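# Move feed hopper from grinder inlet onto the bench

## Task

Lift the feed hopper off the grinder's inlet, set it down on the bench next to the grinder, and open the gripper so the hopper is no longer held.

## Robot and tools

Robot: two arms, left_arm and right_arm, each ending in a parallel gripper. A gripper's fingers extend along its own +z axis and close along its own y axis. The reported end_effector_position is the point between the finger pads, roughly 1 cm short of the fingertips.

World frame (used in every result): origin on the table surface midway between the arms, +z up, +x away from the robot over the table, left_arm on the +y side. The arm names do not refer to sides of any picture. Each result gives, per arm, end_effector_position in metres and end_effector_quat_wxyz. Printed positions can be slightly wrong, especially with the arm stretched far.

execute_actions(actions): actions is a list of actions, run in order; an empty list just returns state and images. Each action is a table of 1 to 15 rows, one row per control step of 1/30 s. A table shorter than 15 rows repeats its final row until 15 steps are used. Every row is one list of 14 numbers, each in [-1, 1], covering both arms even if one stays still: left dx, dy, dz, rx, ry, rz, opening, then right dx, dy, dz, rx, ry, rz, opening. dx to rz are an offset, not a pose: they are measured in that gripper's own axes from its measured pose when the action began (for a call's first action, the pose in the latest result of the scene). Rows do not accumulate; each is relative to that same start. Scale: 1.0 equals 0.6 m of translation or 180 degrees; rx, ry, rz form a single rotation vector. opening is absolute: +1 fully open (0.094 m), -1 closed.

Per step, the controller limits each gripper's command to within 70 mm and 16 degrees of where it currently is, then drives the joints by damped inverse kinematics, favouring position over orientation. Large offsets therefore need several actions; after an action an arm continues only as far as its last clipped pose. Elbows never fully straighten. A "Hand target" line shows where each gripper is currently being driven; a "pose unreachable" line means the clearance check altered or blocked that arm's command.

move(target, speed, blocking): target is one 14-number row laid out as above, an offset in each gripper's axes from the pose in the newest result that shows one, same scale, with absolute openings (sent when the move starts). Each gripper travels a straight line; all paths finish together, lasting 0.5 to 10 s (cut off at 10 s). speed is path top speed in m/s, 0.002 to 0.5, default 0.25; rotation is capped at twice that in rad/s. Paths ignore obstacles and the other arm, and grippers may lag, wander or overshoot the speed, notably near full reach. Faster contact and targets set deeper past a contact mean harder impacts. The result adds a "move:" line with the ending (done, off_target, moving, held, fault) and any limits (limits=paced: sent pose clipped; limits=held: a check blocked some steps, after which the arm may speed up), plus each gripper's distance from its pose. If only one arm is named, the other finished at rest. With blocking=false the result comes after 0.5 s while motion continues; until a result shows it ended, other moves and execute_actions are refused, so call wait or stop.

wait(seconds): 0 to 10; arms keep their last commands and a running move continues; returns early when it ends. stop(): brakes a running move (needs stopping distance); fingers keep moving. zoom_image(camera, region): camera is one of cam_head_left, cam_head_right, cam_high, cam_low, cam_left_wrist, cam_right_wrist (all 504x504); region [x0, y0, x1, y1] in image pixels from the top-left, at most 504 by 504. Calibration (intrinsics K, distortion, T_world_to_cam mapping world to camera) is supplied per camera; fixed cameras are pinhole+radial, wrist cameras fisheye and follow their arm. Values may be off by a few degrees and millimetres.

finished_scene(scene): pass the current scene's number to end it; irreversible, and the goal must already hold stably.

Sag: arms tend to settle a centimetre or more below the commanded pose, and repeated zero offsets can let them drift lower. To hold an arm, send it the correcting offset in a reply's first call and zeros afterwards, aiming higher if it still sits low; always send the opening it should keep.

Gripping: grip_measured reports finger opening on the command scale (the last joint value gives it in metres); readings may be off by about 1 mm. To hold something, command an opening below grip_measured: roughly 0.03 below grips firmly, less is lighter. Finger force tops out near 50 to 62 N per pad; very thin parts get less.

Joint ranges (rad): waist -2.880 to 2.880, shoulder 0.000 to 3.142, elbow 0.000 to 3.019, wrist pitch -1.693 to 1.571, wrist yaw -1.571 to 1.571, wrist roll -2.094 to 2.094.

Cautions: do not let anything leave the table; avoid drops, slips, slams and forceful pushes; keep the arms from striking or pressing each other. Occasional external tugs may hit a held part or loose object, so grip securely. Holding loads heats motors: a MOTOR HOT line appears from 85 °C, and at 100 °C an OVER-TEMPERATURE FAULT drops that arm, so do not hold the hopper longer than needed. FAULT lines mark arm stops. The simulation keeps running while you compose replies, and the robot holds its last command meanwhile. Quick, smooth, low-effort motion is preferred.

Each tool is called in YAML: its name, and indented under it one key for each argument.

## Session

I'll start by looking at the current state of the scene.

execute_actions:
  actions: []

Scene clock: 0.00 s.
left_arm: end_effector_position=(+0.5271, +0.8004, +0.1277) grip_measured=+1.000 end_effector_quat_wxyz=(-0.533, +0.838, -0.013, +0.113) | right_arm: end_effector_position=(+0.3624, -0.5175, +0.3115) grip_measured=+1.000 end_effector_quat_wxyz=(-0.057, +0.039, +0.986, -0.155)
Joint positions: left_arm=[ 0.668  1.967  1.35   0.124 -0.543 -2.035  0.094] | right_arm=[-0.412  1.308  1.397 -1.664  0.331 -0.301  0.094]
Joint velocities: left_arm=[-0.005 -0.015  0.007  0.002  0.051  0.007  0.   ] | right_arm=[-0.015  0.015 -0.002  0.002 -0.007  0.007  0.   ]
Motor temperatures (°C, as the motors report them): left_arm=[20 20 18 19 19 19] | right_arm=[19 20 20 19 19 19]
Hand target (left_arm): +0.534, +0.807, +0.153; -0.547, +0.827, -0.006, +0.127
Hand target (right_arm): +0.368, -0.520, +0.321; -0.045, +0.041, +0.985, -0.159

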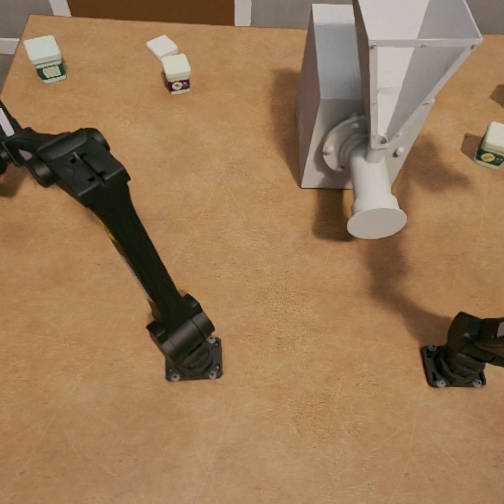

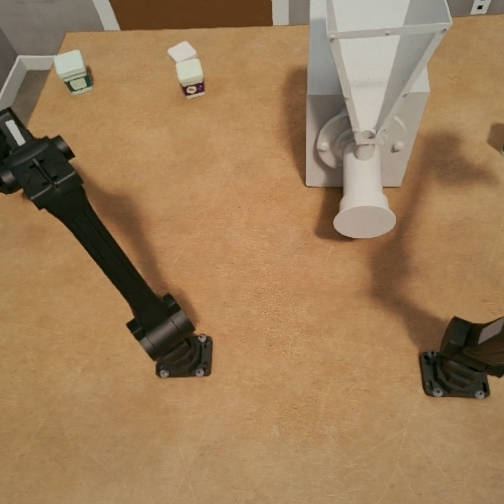

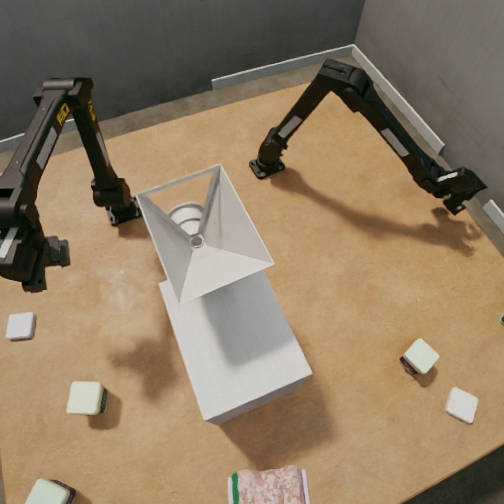

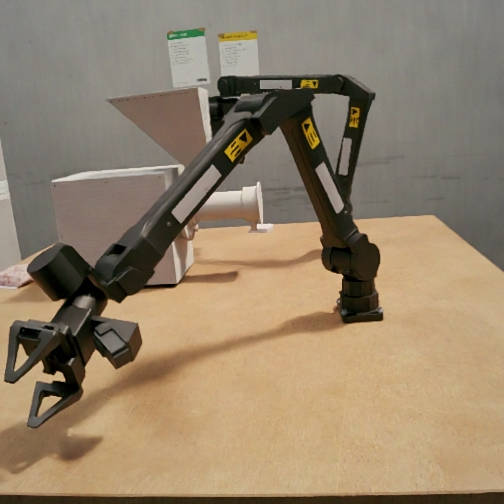

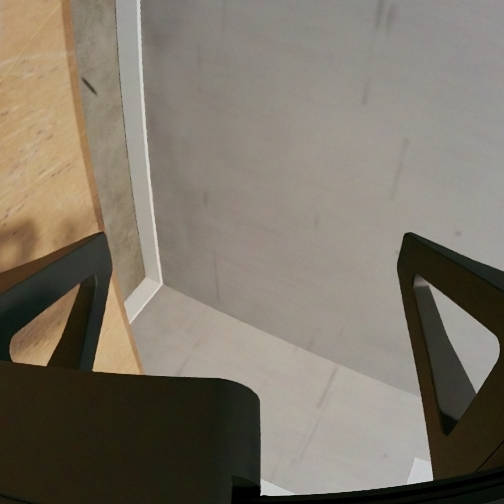

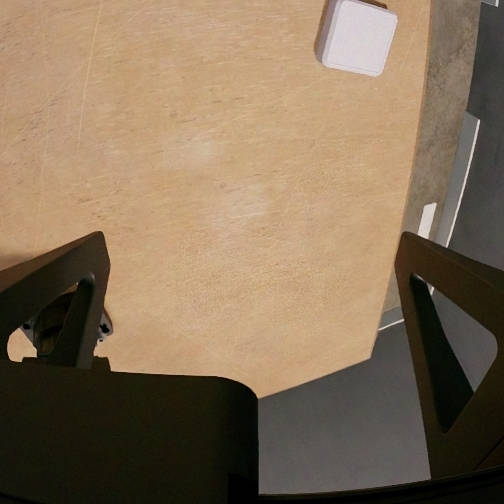

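zoom_image:
  camera: "cam_head_left"
  region: [260, 0, 504, 250]

zoom_image:
  camera: "cam_head_right"
  region: [260, 0, 504, 250]

zoom_image:
  camera: "cam_high"
  region: [100, 140, 340, 440]

zoom_image:
  camera: "cam_low"
  region: [30, 60, 300, 310]

Region (260, 0, 504, 250) of cam_head_left's 504x504 image, scaled by 2.016, with more detail than that image has; it fills the left 492 columns of this view, and the rest is white.

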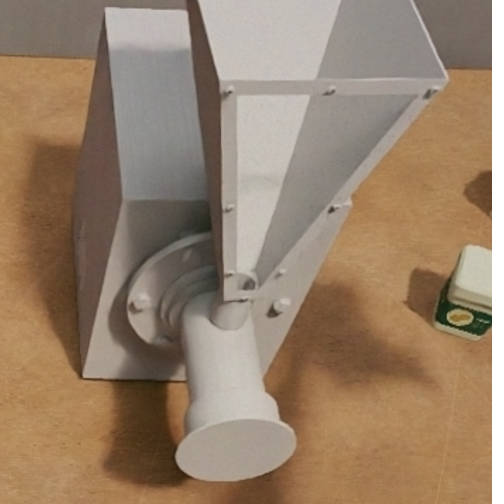

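Region (260, 0, 504, 250) of cam_head_right's 504x504 image, scaled by 2.016, with more detail than that image has; it fills the left 492 columns of this view, and the rest is white.

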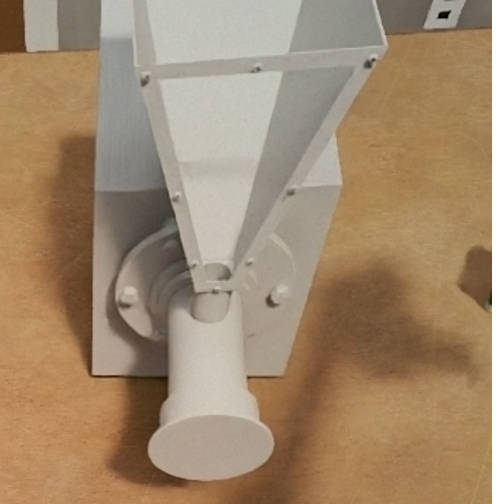

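Region (100, 140, 340, 440) of cam_high's 504x504 image, scaled by 1.680, with more detail than that image has; it fills the left 403 columns of this view, and the rest is white.

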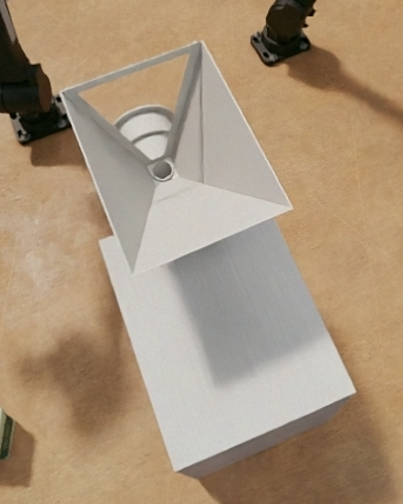

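Region (30, 60, 300, 310) of cam_low's 504x504 image, scaled by 1.867, with more detail than that image has; it fills the top 467 rows of this view, and the rest is white.

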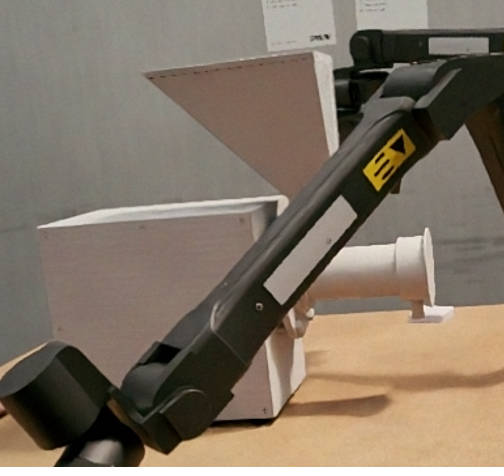

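zoom_image:
  camera: "cam_head_left"
  region: [310, 100, 430, 220]

zoom_image:
  camera: "cam_head_right"
  region: [305, 90, 425, 210]

zoom_image:
  camera: "cam_high"
  region: [140, 170, 260, 290]

zoom_image:
  camera: "cam_low"
  region: [150, 120, 290, 260]

Region (310, 100, 430, 220) of cam_head_left's 504x504 image, scaled by 4.200, with more detail than that image has.

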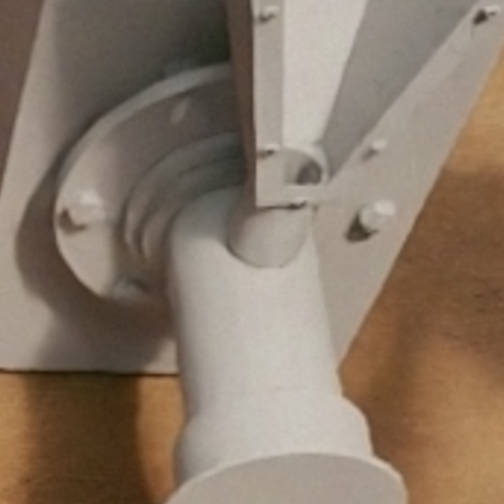

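Region (305, 90, 425, 210) of cam_head_right's 504x504 image, scaled by 4.200, with more detail than that image has.

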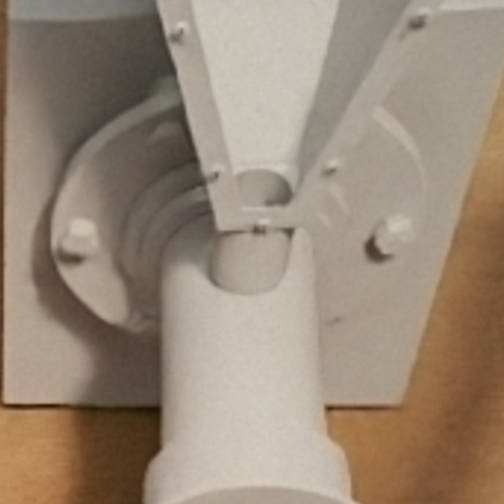

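Region (140, 170, 260, 290) of cam_high's 504x504 image, scaled by 4.200, with more detail than that image has.

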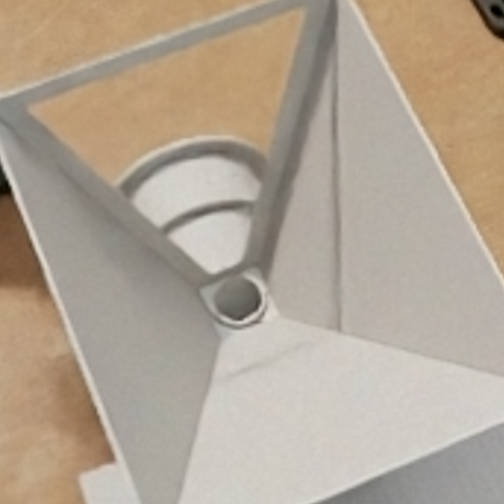

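Region (150, 120, 290, 260) of cam_low's 504x504 image, scaled by 3.600, with more detail than that image has.

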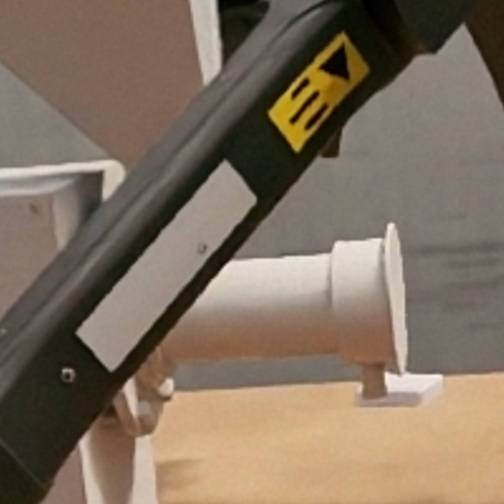

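move:
  target: [-0.622, -0.1448, -0.4497, 0, 0, 0, 1, 0.2024, 0.5481, -0.2440, -0.0990, -0.5328, 0.0592, 1]
  speed: 0.2

Scene clock: 125.00 s.
left_arm: end_effector_position=(+0.1050, +0.6500, +0.2444) grip_measured=+1.000 end_effector_quat_wxyz=(-0.529, +0.841, -0.011, +0.117) | right_arm: end_effector_position=(+0.2834, -0.1484, +0.3546) grip_measured=+1.000 end_effector_quat_wxyz=(+0.711, -0.010, +0.703, -0.015)
Joint positions: left_arm=[ 1.405  0.881  0.563 -0.112  0.129 -1.716  0.094] | right_arm=[ 1.173  0.572  0.46   0.148  1.21  -0.068  0.094]
Joint velocities: left_arm=[-0.005 -0.015  0.007 -0.012 -0.007 -0.037  0.   ] | right_arm=[-0.015  0.005 -0.012  0.022 -0.125 -0.037  0.   ]
Motor temperatures (°C, as the motors report them): left_arm=[20 24 23 19 19 19] | right_arm=[19 21 27 19 19 19]
Hand target (left_arm): +0.102, +0.651, +0.251; -0.534, +0.838, -0.014, +0.112
Hand target (right_arm): +0.283, -0.146, +0.354; +0.712, -0.015, +0.702, -0.014
Off the commanded pose (left_arm): 0.007 m, 1 deg.
Off the commanded pose (right_arm): 0.007 m, 2 deg.
move: done
camera_calibration (this result's frames):
cam_left_wrist: T_world_to_cam=[[-0.0958419, 0.440646, 0.89255, -0.493408], [0.672577, -0.632353, 0.38441, 0.25081], [0.733795, 0.637151, -0.235763, -0.307281], [0, 0, 0, 1]] pos_world=[0.00950304, 0.571803, 0.271531]
cam_right_wrist: T_world_to_cam=[[-0.00982622, -0.997774, 0.0659538, -0.169477], [-0.569451, -0.0486334, -0.820585, 0.448118], [0.821967, -0.0456207, -0.567706, 0.0833573], [0, 0, 0, 1]] pos_world=[0.184999, -0.143504, 0.42622]

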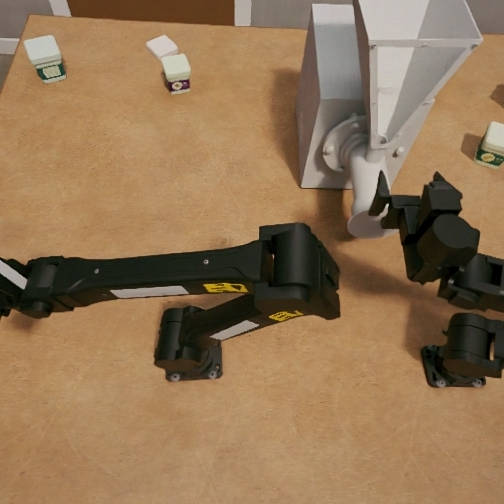

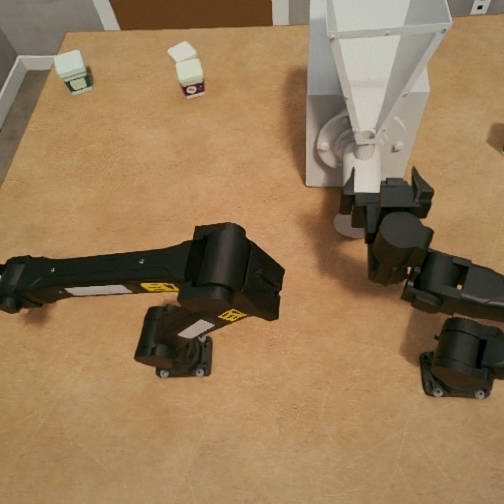

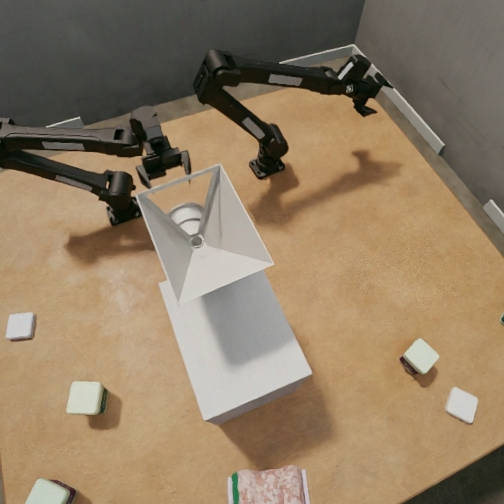

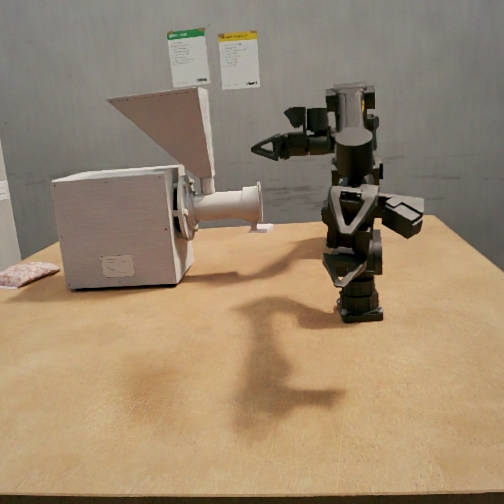

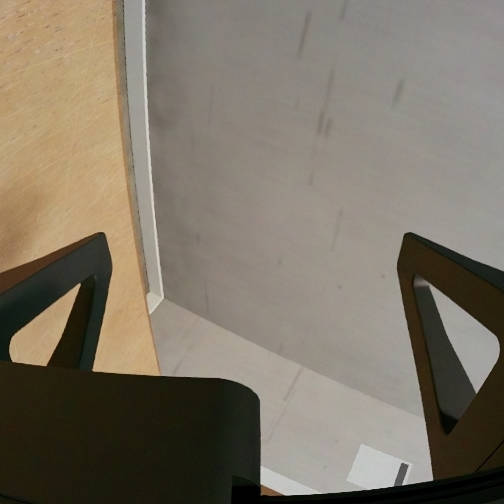

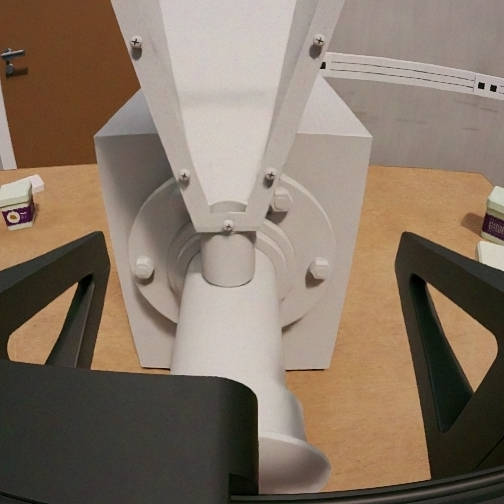

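zoom_image:
  camera: "cam_right_wrist"
  region: [100, 100, 380, 380]

zoom_image:
  camera: "cam_low"
  region: [90, 70, 310, 290]

zoom_image:
  camera: "cam_low"
  region: [160, 140, 260, 240]

Region (100, 100, 380, 380) of cam_right_wrist's 504x504 image, scaled by 1.800, with more detail than that image has.

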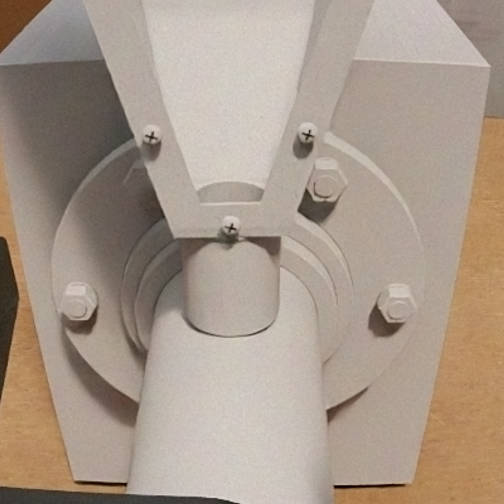

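Region (90, 70, 310, 290) of cam_low's 504x504 image, scaled by 2.291, with more detail than that image has.

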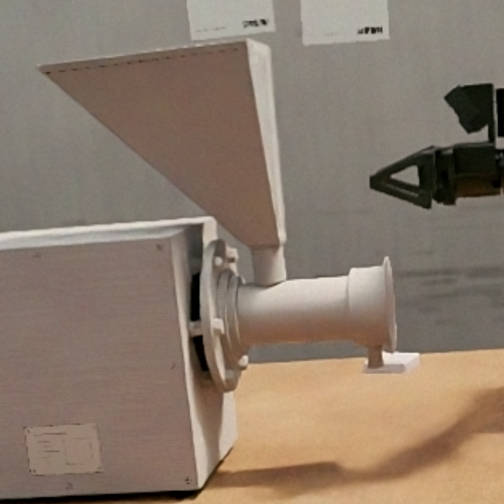

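Region (160, 140, 260, 240) of cam_low's 504x504 image, scaled by 5.040, with more detail than that image has.

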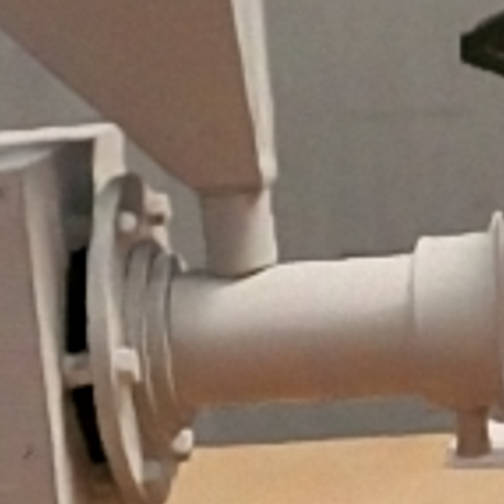

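move:
  target: [0, 0, 0, 0, 0, 0, 1, 0.0335, 0.0194, 0.1272, -0.0023, 0.0036, 0.0113, 1]
  speed: 0.1

Scene clock: 240.30 s.
left_arm: end_effector_position=(+0.1048, +0.6483, +0.2397) grip_measured=+1.000 end_effector_quat_wxyz=(-0.525, +0.843, -0.011, +0.116) | right_arm: end_effector_position=(+0.3568, -0.1398, +0.3168) grip_measured=+1.000 end_effector_quat_wxyz=(+0.697, -0.015, +0.717, -0.012)
Joint positions: left_arm=[ 1.405  0.881  0.555 -0.112  0.129 -1.715  0.094] | right_arm=[ 0.888  0.775  0.459  0.268  0.914 -0.     0.094]
Joint velocities: left_arm=[-0.005 -0.005 -0.022 -0.002 -0.037  0.037  0.   ] | right_arm=[-0.024  0.015  0.007  0.002  0.007 -0.022  0.   ]
Motor temperatures (°C, as the motors report them): left_arm=[20 22 24 19 19 19] | right_arm=[19 21 28 19 19 19]
Hand target (left_arm): +0.105, +0.650, +0.245; -0.529, +0.841, -0.011, +0.117
Hand target (right_arm): +0.360, -0.139, +0.334; +0.706, +0.001, +0.709, +0.001
Off the commanded pose (left_arm): 0.005 m, 0 deg.
Off the commanded pose (right_arm): 0.019 m, 3 deg.
move: off_target (right_arm)
camera_calibration (this result's frames):
cam_left_wrist: T_world_to_cam=[[-0.094839, 0.4477, 0.88914, -0.49232], [0.672881, -0.629406, 0.38869, 0.248618], [0.733646, 0.635148, -0.241556, -0.304428], [0, 0, 0, 1]] pos_world=[0.0093607, 0.57025, 0.26757]
cam_right_wrist: T_world_to_cam=[[0.00449558, -0.997574, 0.0694747, -0.163831], [-0.602566, -0.0581482, -0.795948, 0.462], [0.798056, -0.0382849, -0.601366, 0.0221794], [0, 0, 0, 1]] pos_world=[0.261422, -0.13572, 0.392448]

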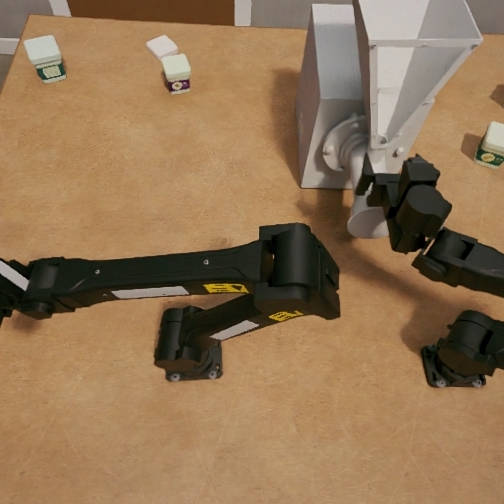

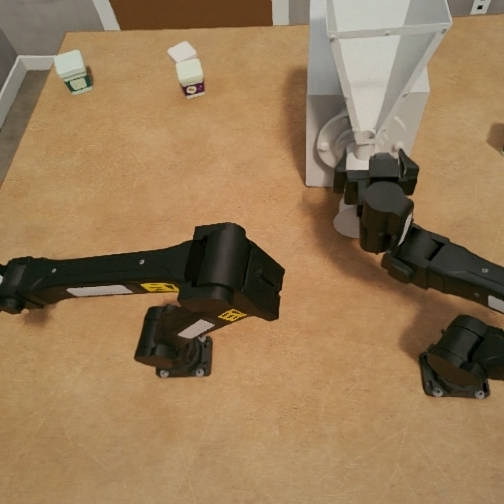

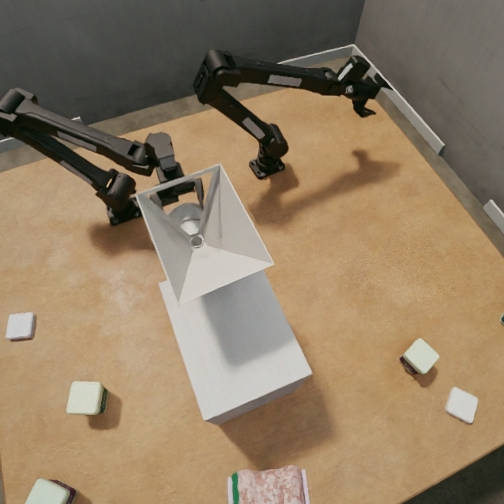

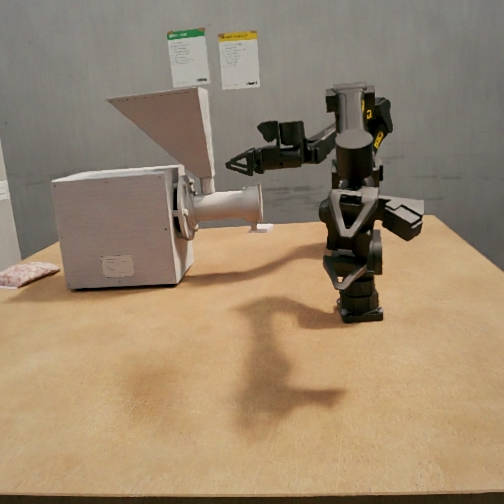

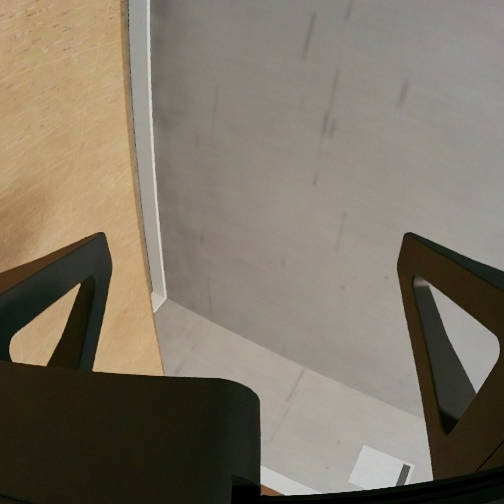

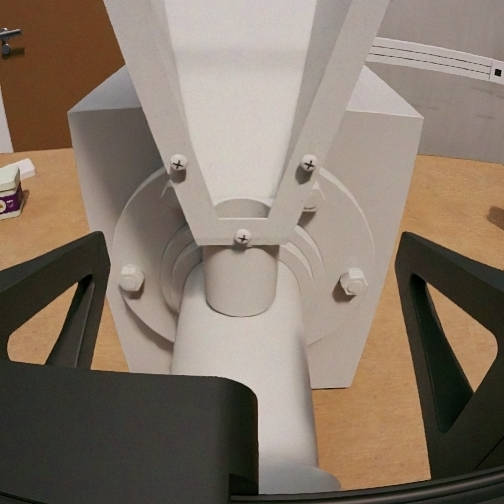

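zoom_image:
  camera: "cam_low"
  region: [150, 80, 330, 260]

Region (150, 80, 330, 260) of cam_low's 504x504 image, scaled by 2.800, with more detail than that image has.

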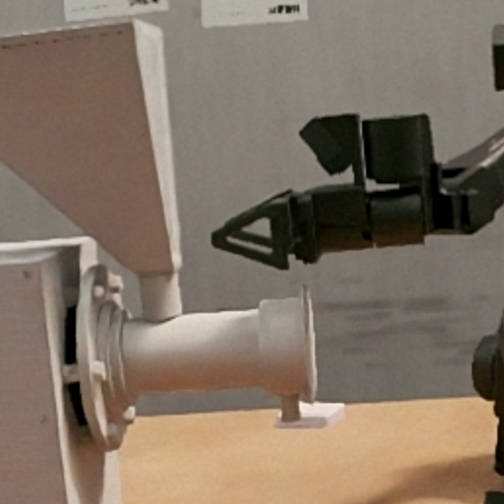

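move:
  target: [0, 0, 0, 0, 0, 0, 1, -0.4477, -0.1841, -0.0416, -0.0399, 0.2386, 0.0964, 0.2]
  speed: 0.2

Scene clock: 362.83 s.
left_arm: end_effector_position=(+0.1047, +0.6463, +0.2348) grip_measured=+1.000 end_effector_quat_wxyz=(-0.522, +0.845, -0.011, +0.116) | right_arm: end_effector_position=(+0.3386, -0.2452, +0.5712) grip_measured=+0.202 end_effector_quat_wxyz=(+0.362, +0.057, +0.921, +0.136)
Joint positions: left_arm=[ 1.405  0.881  0.547 -0.112  0.129 -1.715  0.094] | right_arm=[ 0.226  0.954  1.721 -1.544 -0.029  0.394  0.056]
Joint velocities: left_arm=[-0.005 -0.005 -0.017 -0.007  0.066  0.022  0.   ] | right_arm=[-0.005 -0.005  0.012 -0.002  0.051 -0.022 -0.001]
Motor temperatures (°C, as the motors report them): left_arm=[20 21 25 19 19 19] | right_arm=[19 21 32 19 19 19]
Hand target (left_arm): +0.105, +0.648, +0.240; -0.525, +0.843, -0.011, +0.116
Hand target (right_arm): +0.337, -0.248, +0.587; +0.375, +0.056, +0.915, +0.139
Off the commanded pose (left_arm): 0.005 m, 0 deg.
Off the commanded pose (right_arm): 0.020 m, 2 deg.
move: off_target (right_arm)
camera_calibration (this result's frames):
cam_left_wrist: T_world_to_cam=[[-0.0941801, 0.455117, 0.885437, -0.491129], [0.673171, -0.626137, 0.393438, 0.24617], [0.733465, 0.633105, -0.247402, -0.301557], [0, 0, 0, 1]] pos_world=[0.00921188, 0.568574, 0.263405]
cam_right_wrist: T_world_to_cam=[[0.0146511, -0.962738, -0.270038, -0.0875292], [-0.99125, 0.0214479, -0.130247, 0.418283], [0.131186, 0.269583, -0.954, 0.68831], [0, 0, 0, 1]] pos_world=[0.325608, -0.278796, 0.687492]

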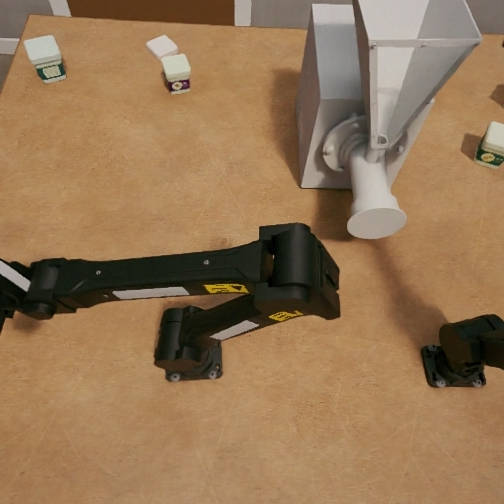

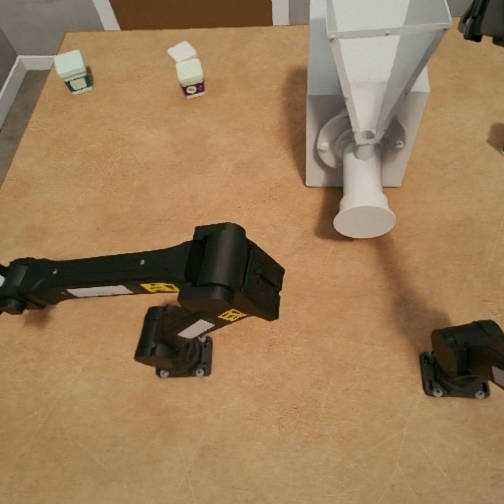

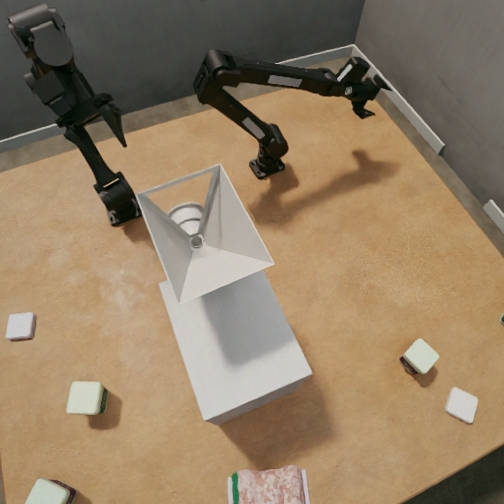

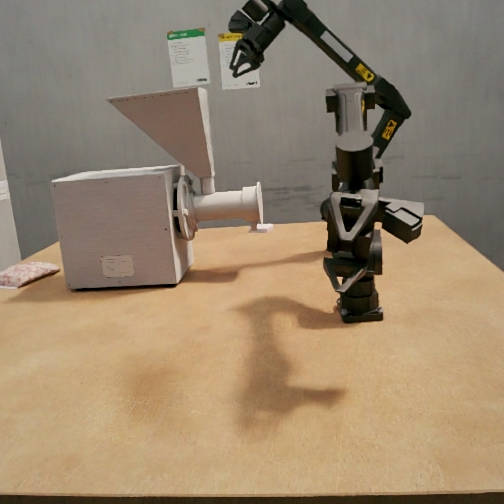

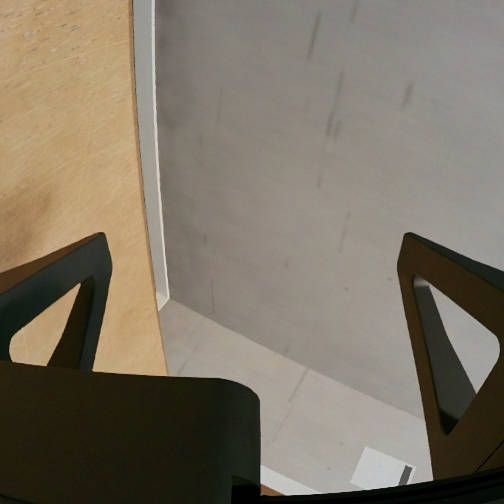

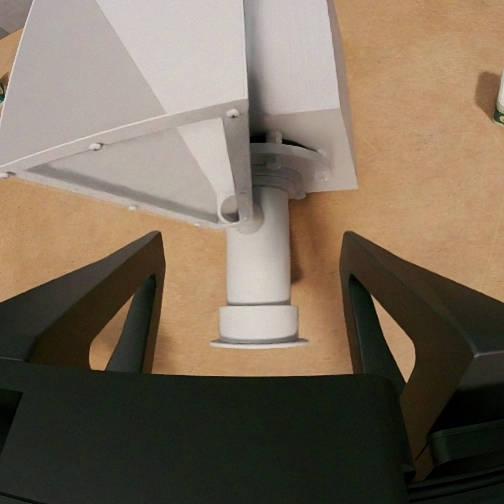

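move:
  target: [0, 0, 0, 0, 0, 0, 1, -0.0975, 0.0091, 0.0946, 0, 0, 0, 0.2]
  speed: 0.1

Scene clock: 395.10 s.
left_arm: end_effector_position=(+0.1045, +0.6445, +0.2302) grip_measured=+1.000 end_effector_quat_wxyz=(-0.519, +0.847, -0.010, +0.116) | right_arm: end_effector_position=(+0.4179, -0.2379, +0.5465) grip_measured=+0.202 end_effector_quat_wxyz=(+0.334, +0.059, +0.931, +0.132)
Joint positions: left_arm=[ 1.405  0.881  0.539 -0.112  0.129 -1.715  0.094] | right_arm=[ 0.173  1.116  1.758 -1.48  -0.072  0.358  0.056]
Joint velocities: left_arm=[-0.015 -0.005 -0.007 -0.007 -0.007  0.051  0.   ] | right_arm=[-0.005 -0.015  0.012 -0.002 -0.051 -0.022  0.001]
Motor temperatures (°C, as the motors report them): left_arm=[20 21 26 19 19 19] | right_arm=[19 21 31 19 19 19]
Hand target (left_arm): +0.105, +0.646, +0.235; -0.522, +0.845, -0.011, +0.116
Hand target (right_arm): +0.419, -0.241, +0.571; +0.362, +0.057, +0.920, +0.137
Off the commanded pose (left_arm): 0.005 m, 0 deg.
Off the commanded pose (right_arm): 0.025 m, 3 deg.
move: off_target (right_arm)
camera_calibration (this result's frames):
cam_left_wrist: T_world_to_cam=[[-0.0935537, 0.462168, 0.881844, -0.489963], [0.673452, -0.622979, 0.397945, 0.243843], [0.733288, 0.631108, -0.252966, -0.298821], [0, 0, 0, 1]] pos_world=[0.00906693, 0.566943, 0.259444]
cam_right_wrist: T_world_to_cam=[[0.000777415, -0.964679, -0.263426, -0.086617], [-0.997258, 0.0187451, -0.0715885, 0.463271], [0.0739979, 0.26276, -0.96202, 0.679018], [0, 0, 0, 1]] pos_world=[0.411823, -0.27066, 0.663576]

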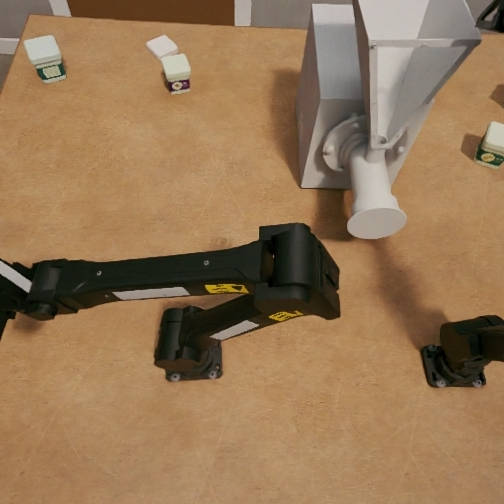

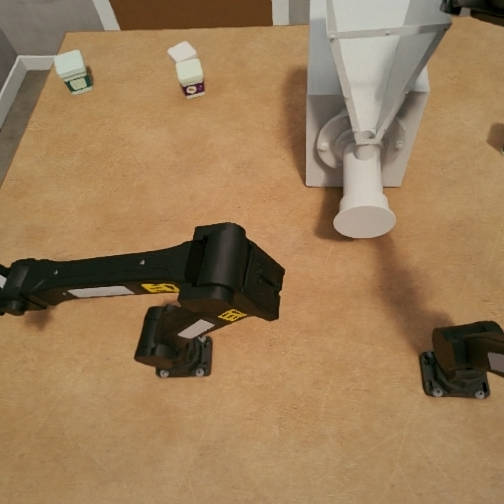

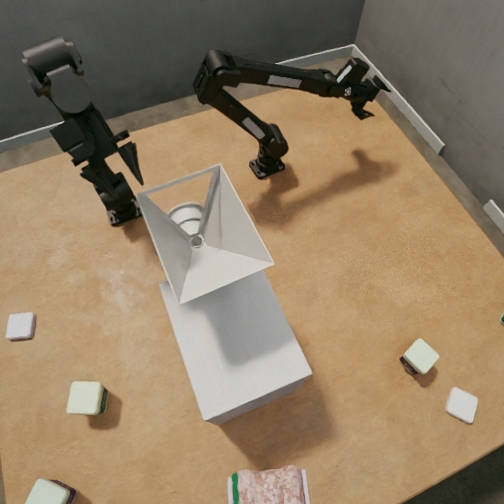

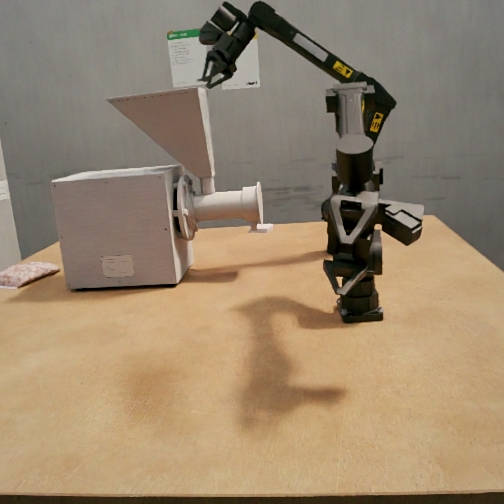

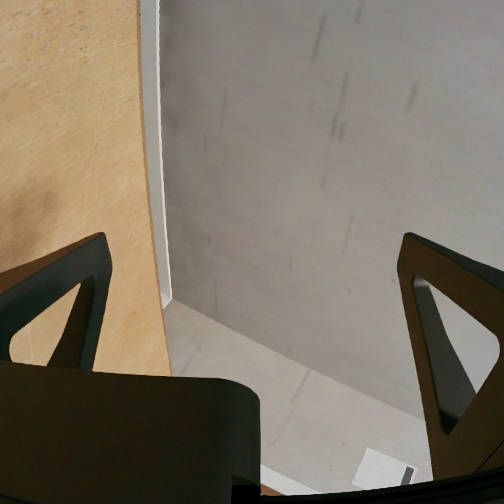

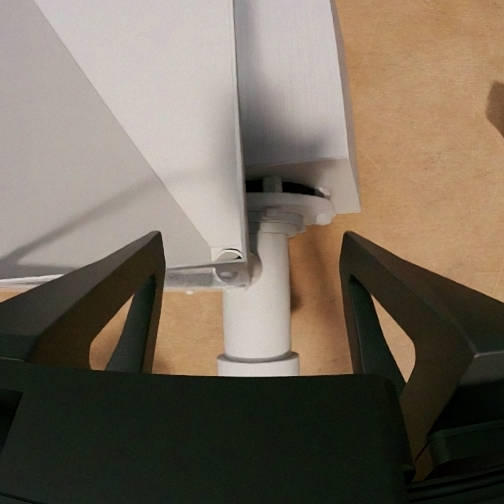

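zoom_image:
  camera: "cam_low"
  region: [100, 0, 280, 180]

zoom_image:
  camera: "cam_high"
  region: [40, 100, 240, 300]

Region (100, 0, 280, 180) of cam_low's 504x504 image, scaled by 2.800, with more detail than that image has.

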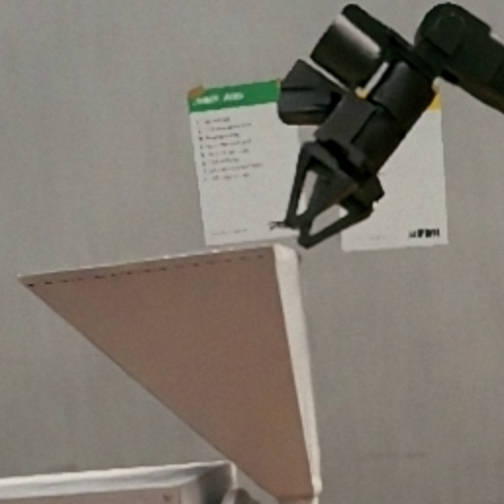

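Region (40, 100, 240, 300) of cam_high's 504x504 image, scaled by 2.520, with more detail than that image has.

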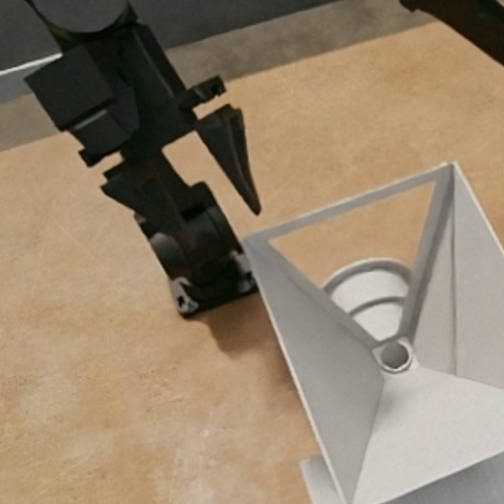

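move:
  target: [0, 0, 0, 0, 0, 0, 1, -0.0933, 0.0243, 0.0173, -0.0118, 0.0055, -0.0144, 0.2]
  speed: 0.08

Scene clock: 450.23 s.
left_arm: end_effector_position=(+0.1043, +0.6426, +0.2256) grip_measured=+1.000 end_effector_quat_wxyz=(-0.515, +0.849, -0.010, +0.116) | right_arm: end_effector_position=(+0.4664, -0.2296, +0.5590) grip_measured=+0.202 end_effector_quat_wxyz=(+0.314, +0.032, +0.938, +0.141)
Joint positions: left_arm=[ 1.405  0.881  0.531 -0.112  0.129 -1.715  0.094] | right_arm=[ 0.144  1.279  1.94  -1.539 -0.137  0.293  0.056]
Joint velocities: left_arm=[-0.005 -0.005 -0.002  0.002 -0.051 -0.081  0.   ] | right_arm=[ 0.005  0.005 -0.002 -0.022 -0.007  0.022 -0.   ]
Motor temperatures (°C, as the motors report them): left_arm=[20 21 26 19 19 19] | right_arm=[19 21 33 19 19 19]
Hand target (left_arm): +0.104, +0.644, +0.230; -0.519, +0.847, -0.010, +0.116
Hand target (right_arm): +0.467, -0.233, +0.577; +0.331, +0.031, +0.932, +0.142
Off the commanded pose (left_arm): 0.005 m, 0 deg.
Off the commanded pose (right_arm): 0.018 m, 2 deg.
move: off_target (right_arm)
camera_calibration (this result's frames):
cam_left_wrist: T_world_to_cam=[[-0.0929299, 0.46919, 0.878194, -0.488769], [0.673735, -0.619786, 0.402425, 0.241525], [0.733106, 0.629068, -0.258513, -0.296089], [0, 0, 0, 1]] pos_world=[0.00891919, 0.56528, 0.255495]
cam_right_wrist: T_world_to_cam=[[0.0517176, -0.962974, -0.264586, -0.098049], [-0.998351, -0.0432432, -0.037758, 0.479782], [0.0249184, 0.266103, -0.963623, 0.709849], [0, 0, 0, 1]] pos_world=[0.466373, -0.262564, 0.6762]

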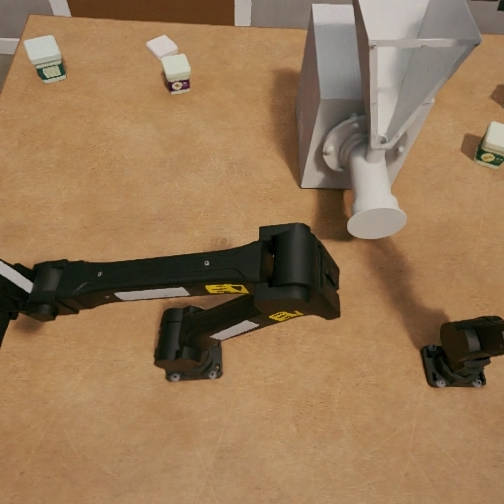

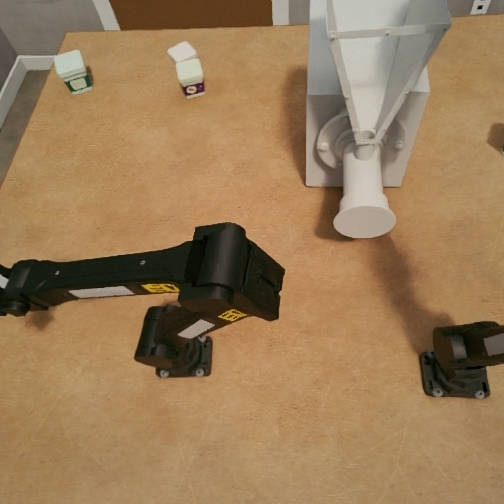

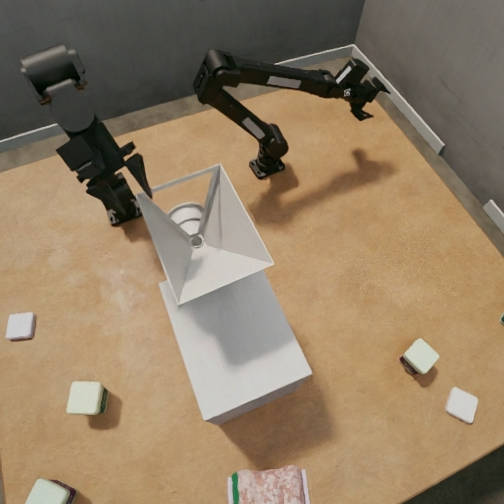

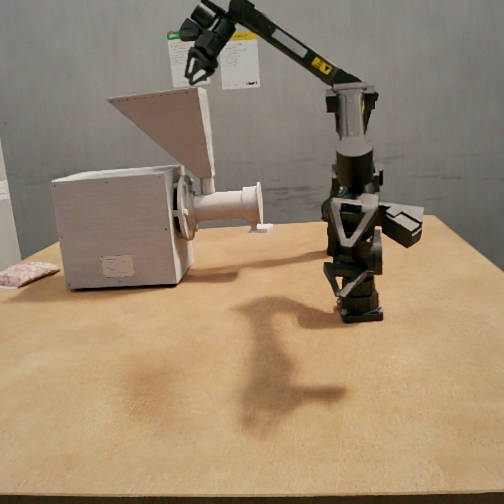

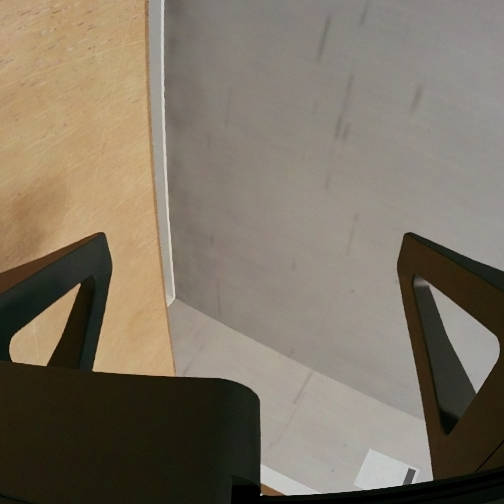

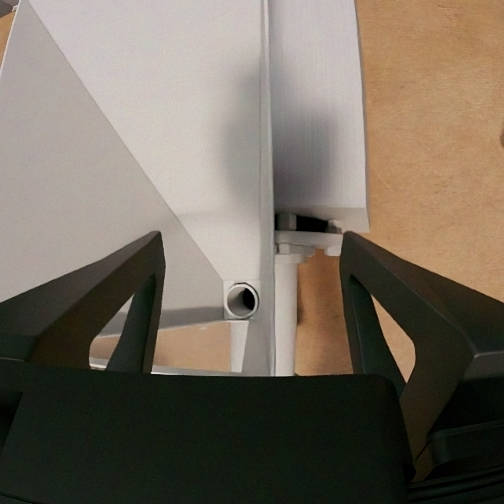

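zoom_image:
  camera: "cam_right_wrist"
  region: [150, 100, 370, 380]

zoom_image:
  camera: "cam_low"
  region: [100, 0, 280, 180]

Region (150, 100, 370, 380) of cam_right_wrist's 504x504 image, scaled by 1.800, with more detail than that image has; it fills the left 396 columns of this view, and the rest is white.

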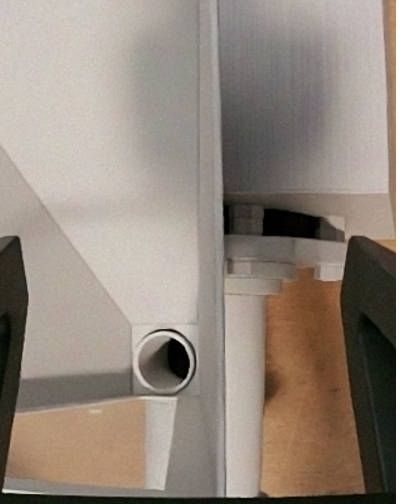

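Region (100, 0, 280, 180) of cam_low's 504x504 image, scaled by 2.800, with more detail than that image has.

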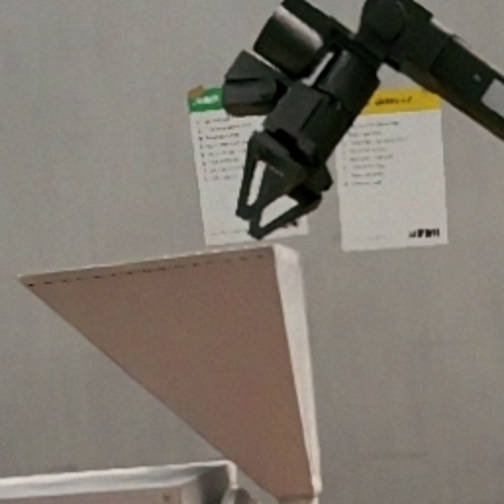

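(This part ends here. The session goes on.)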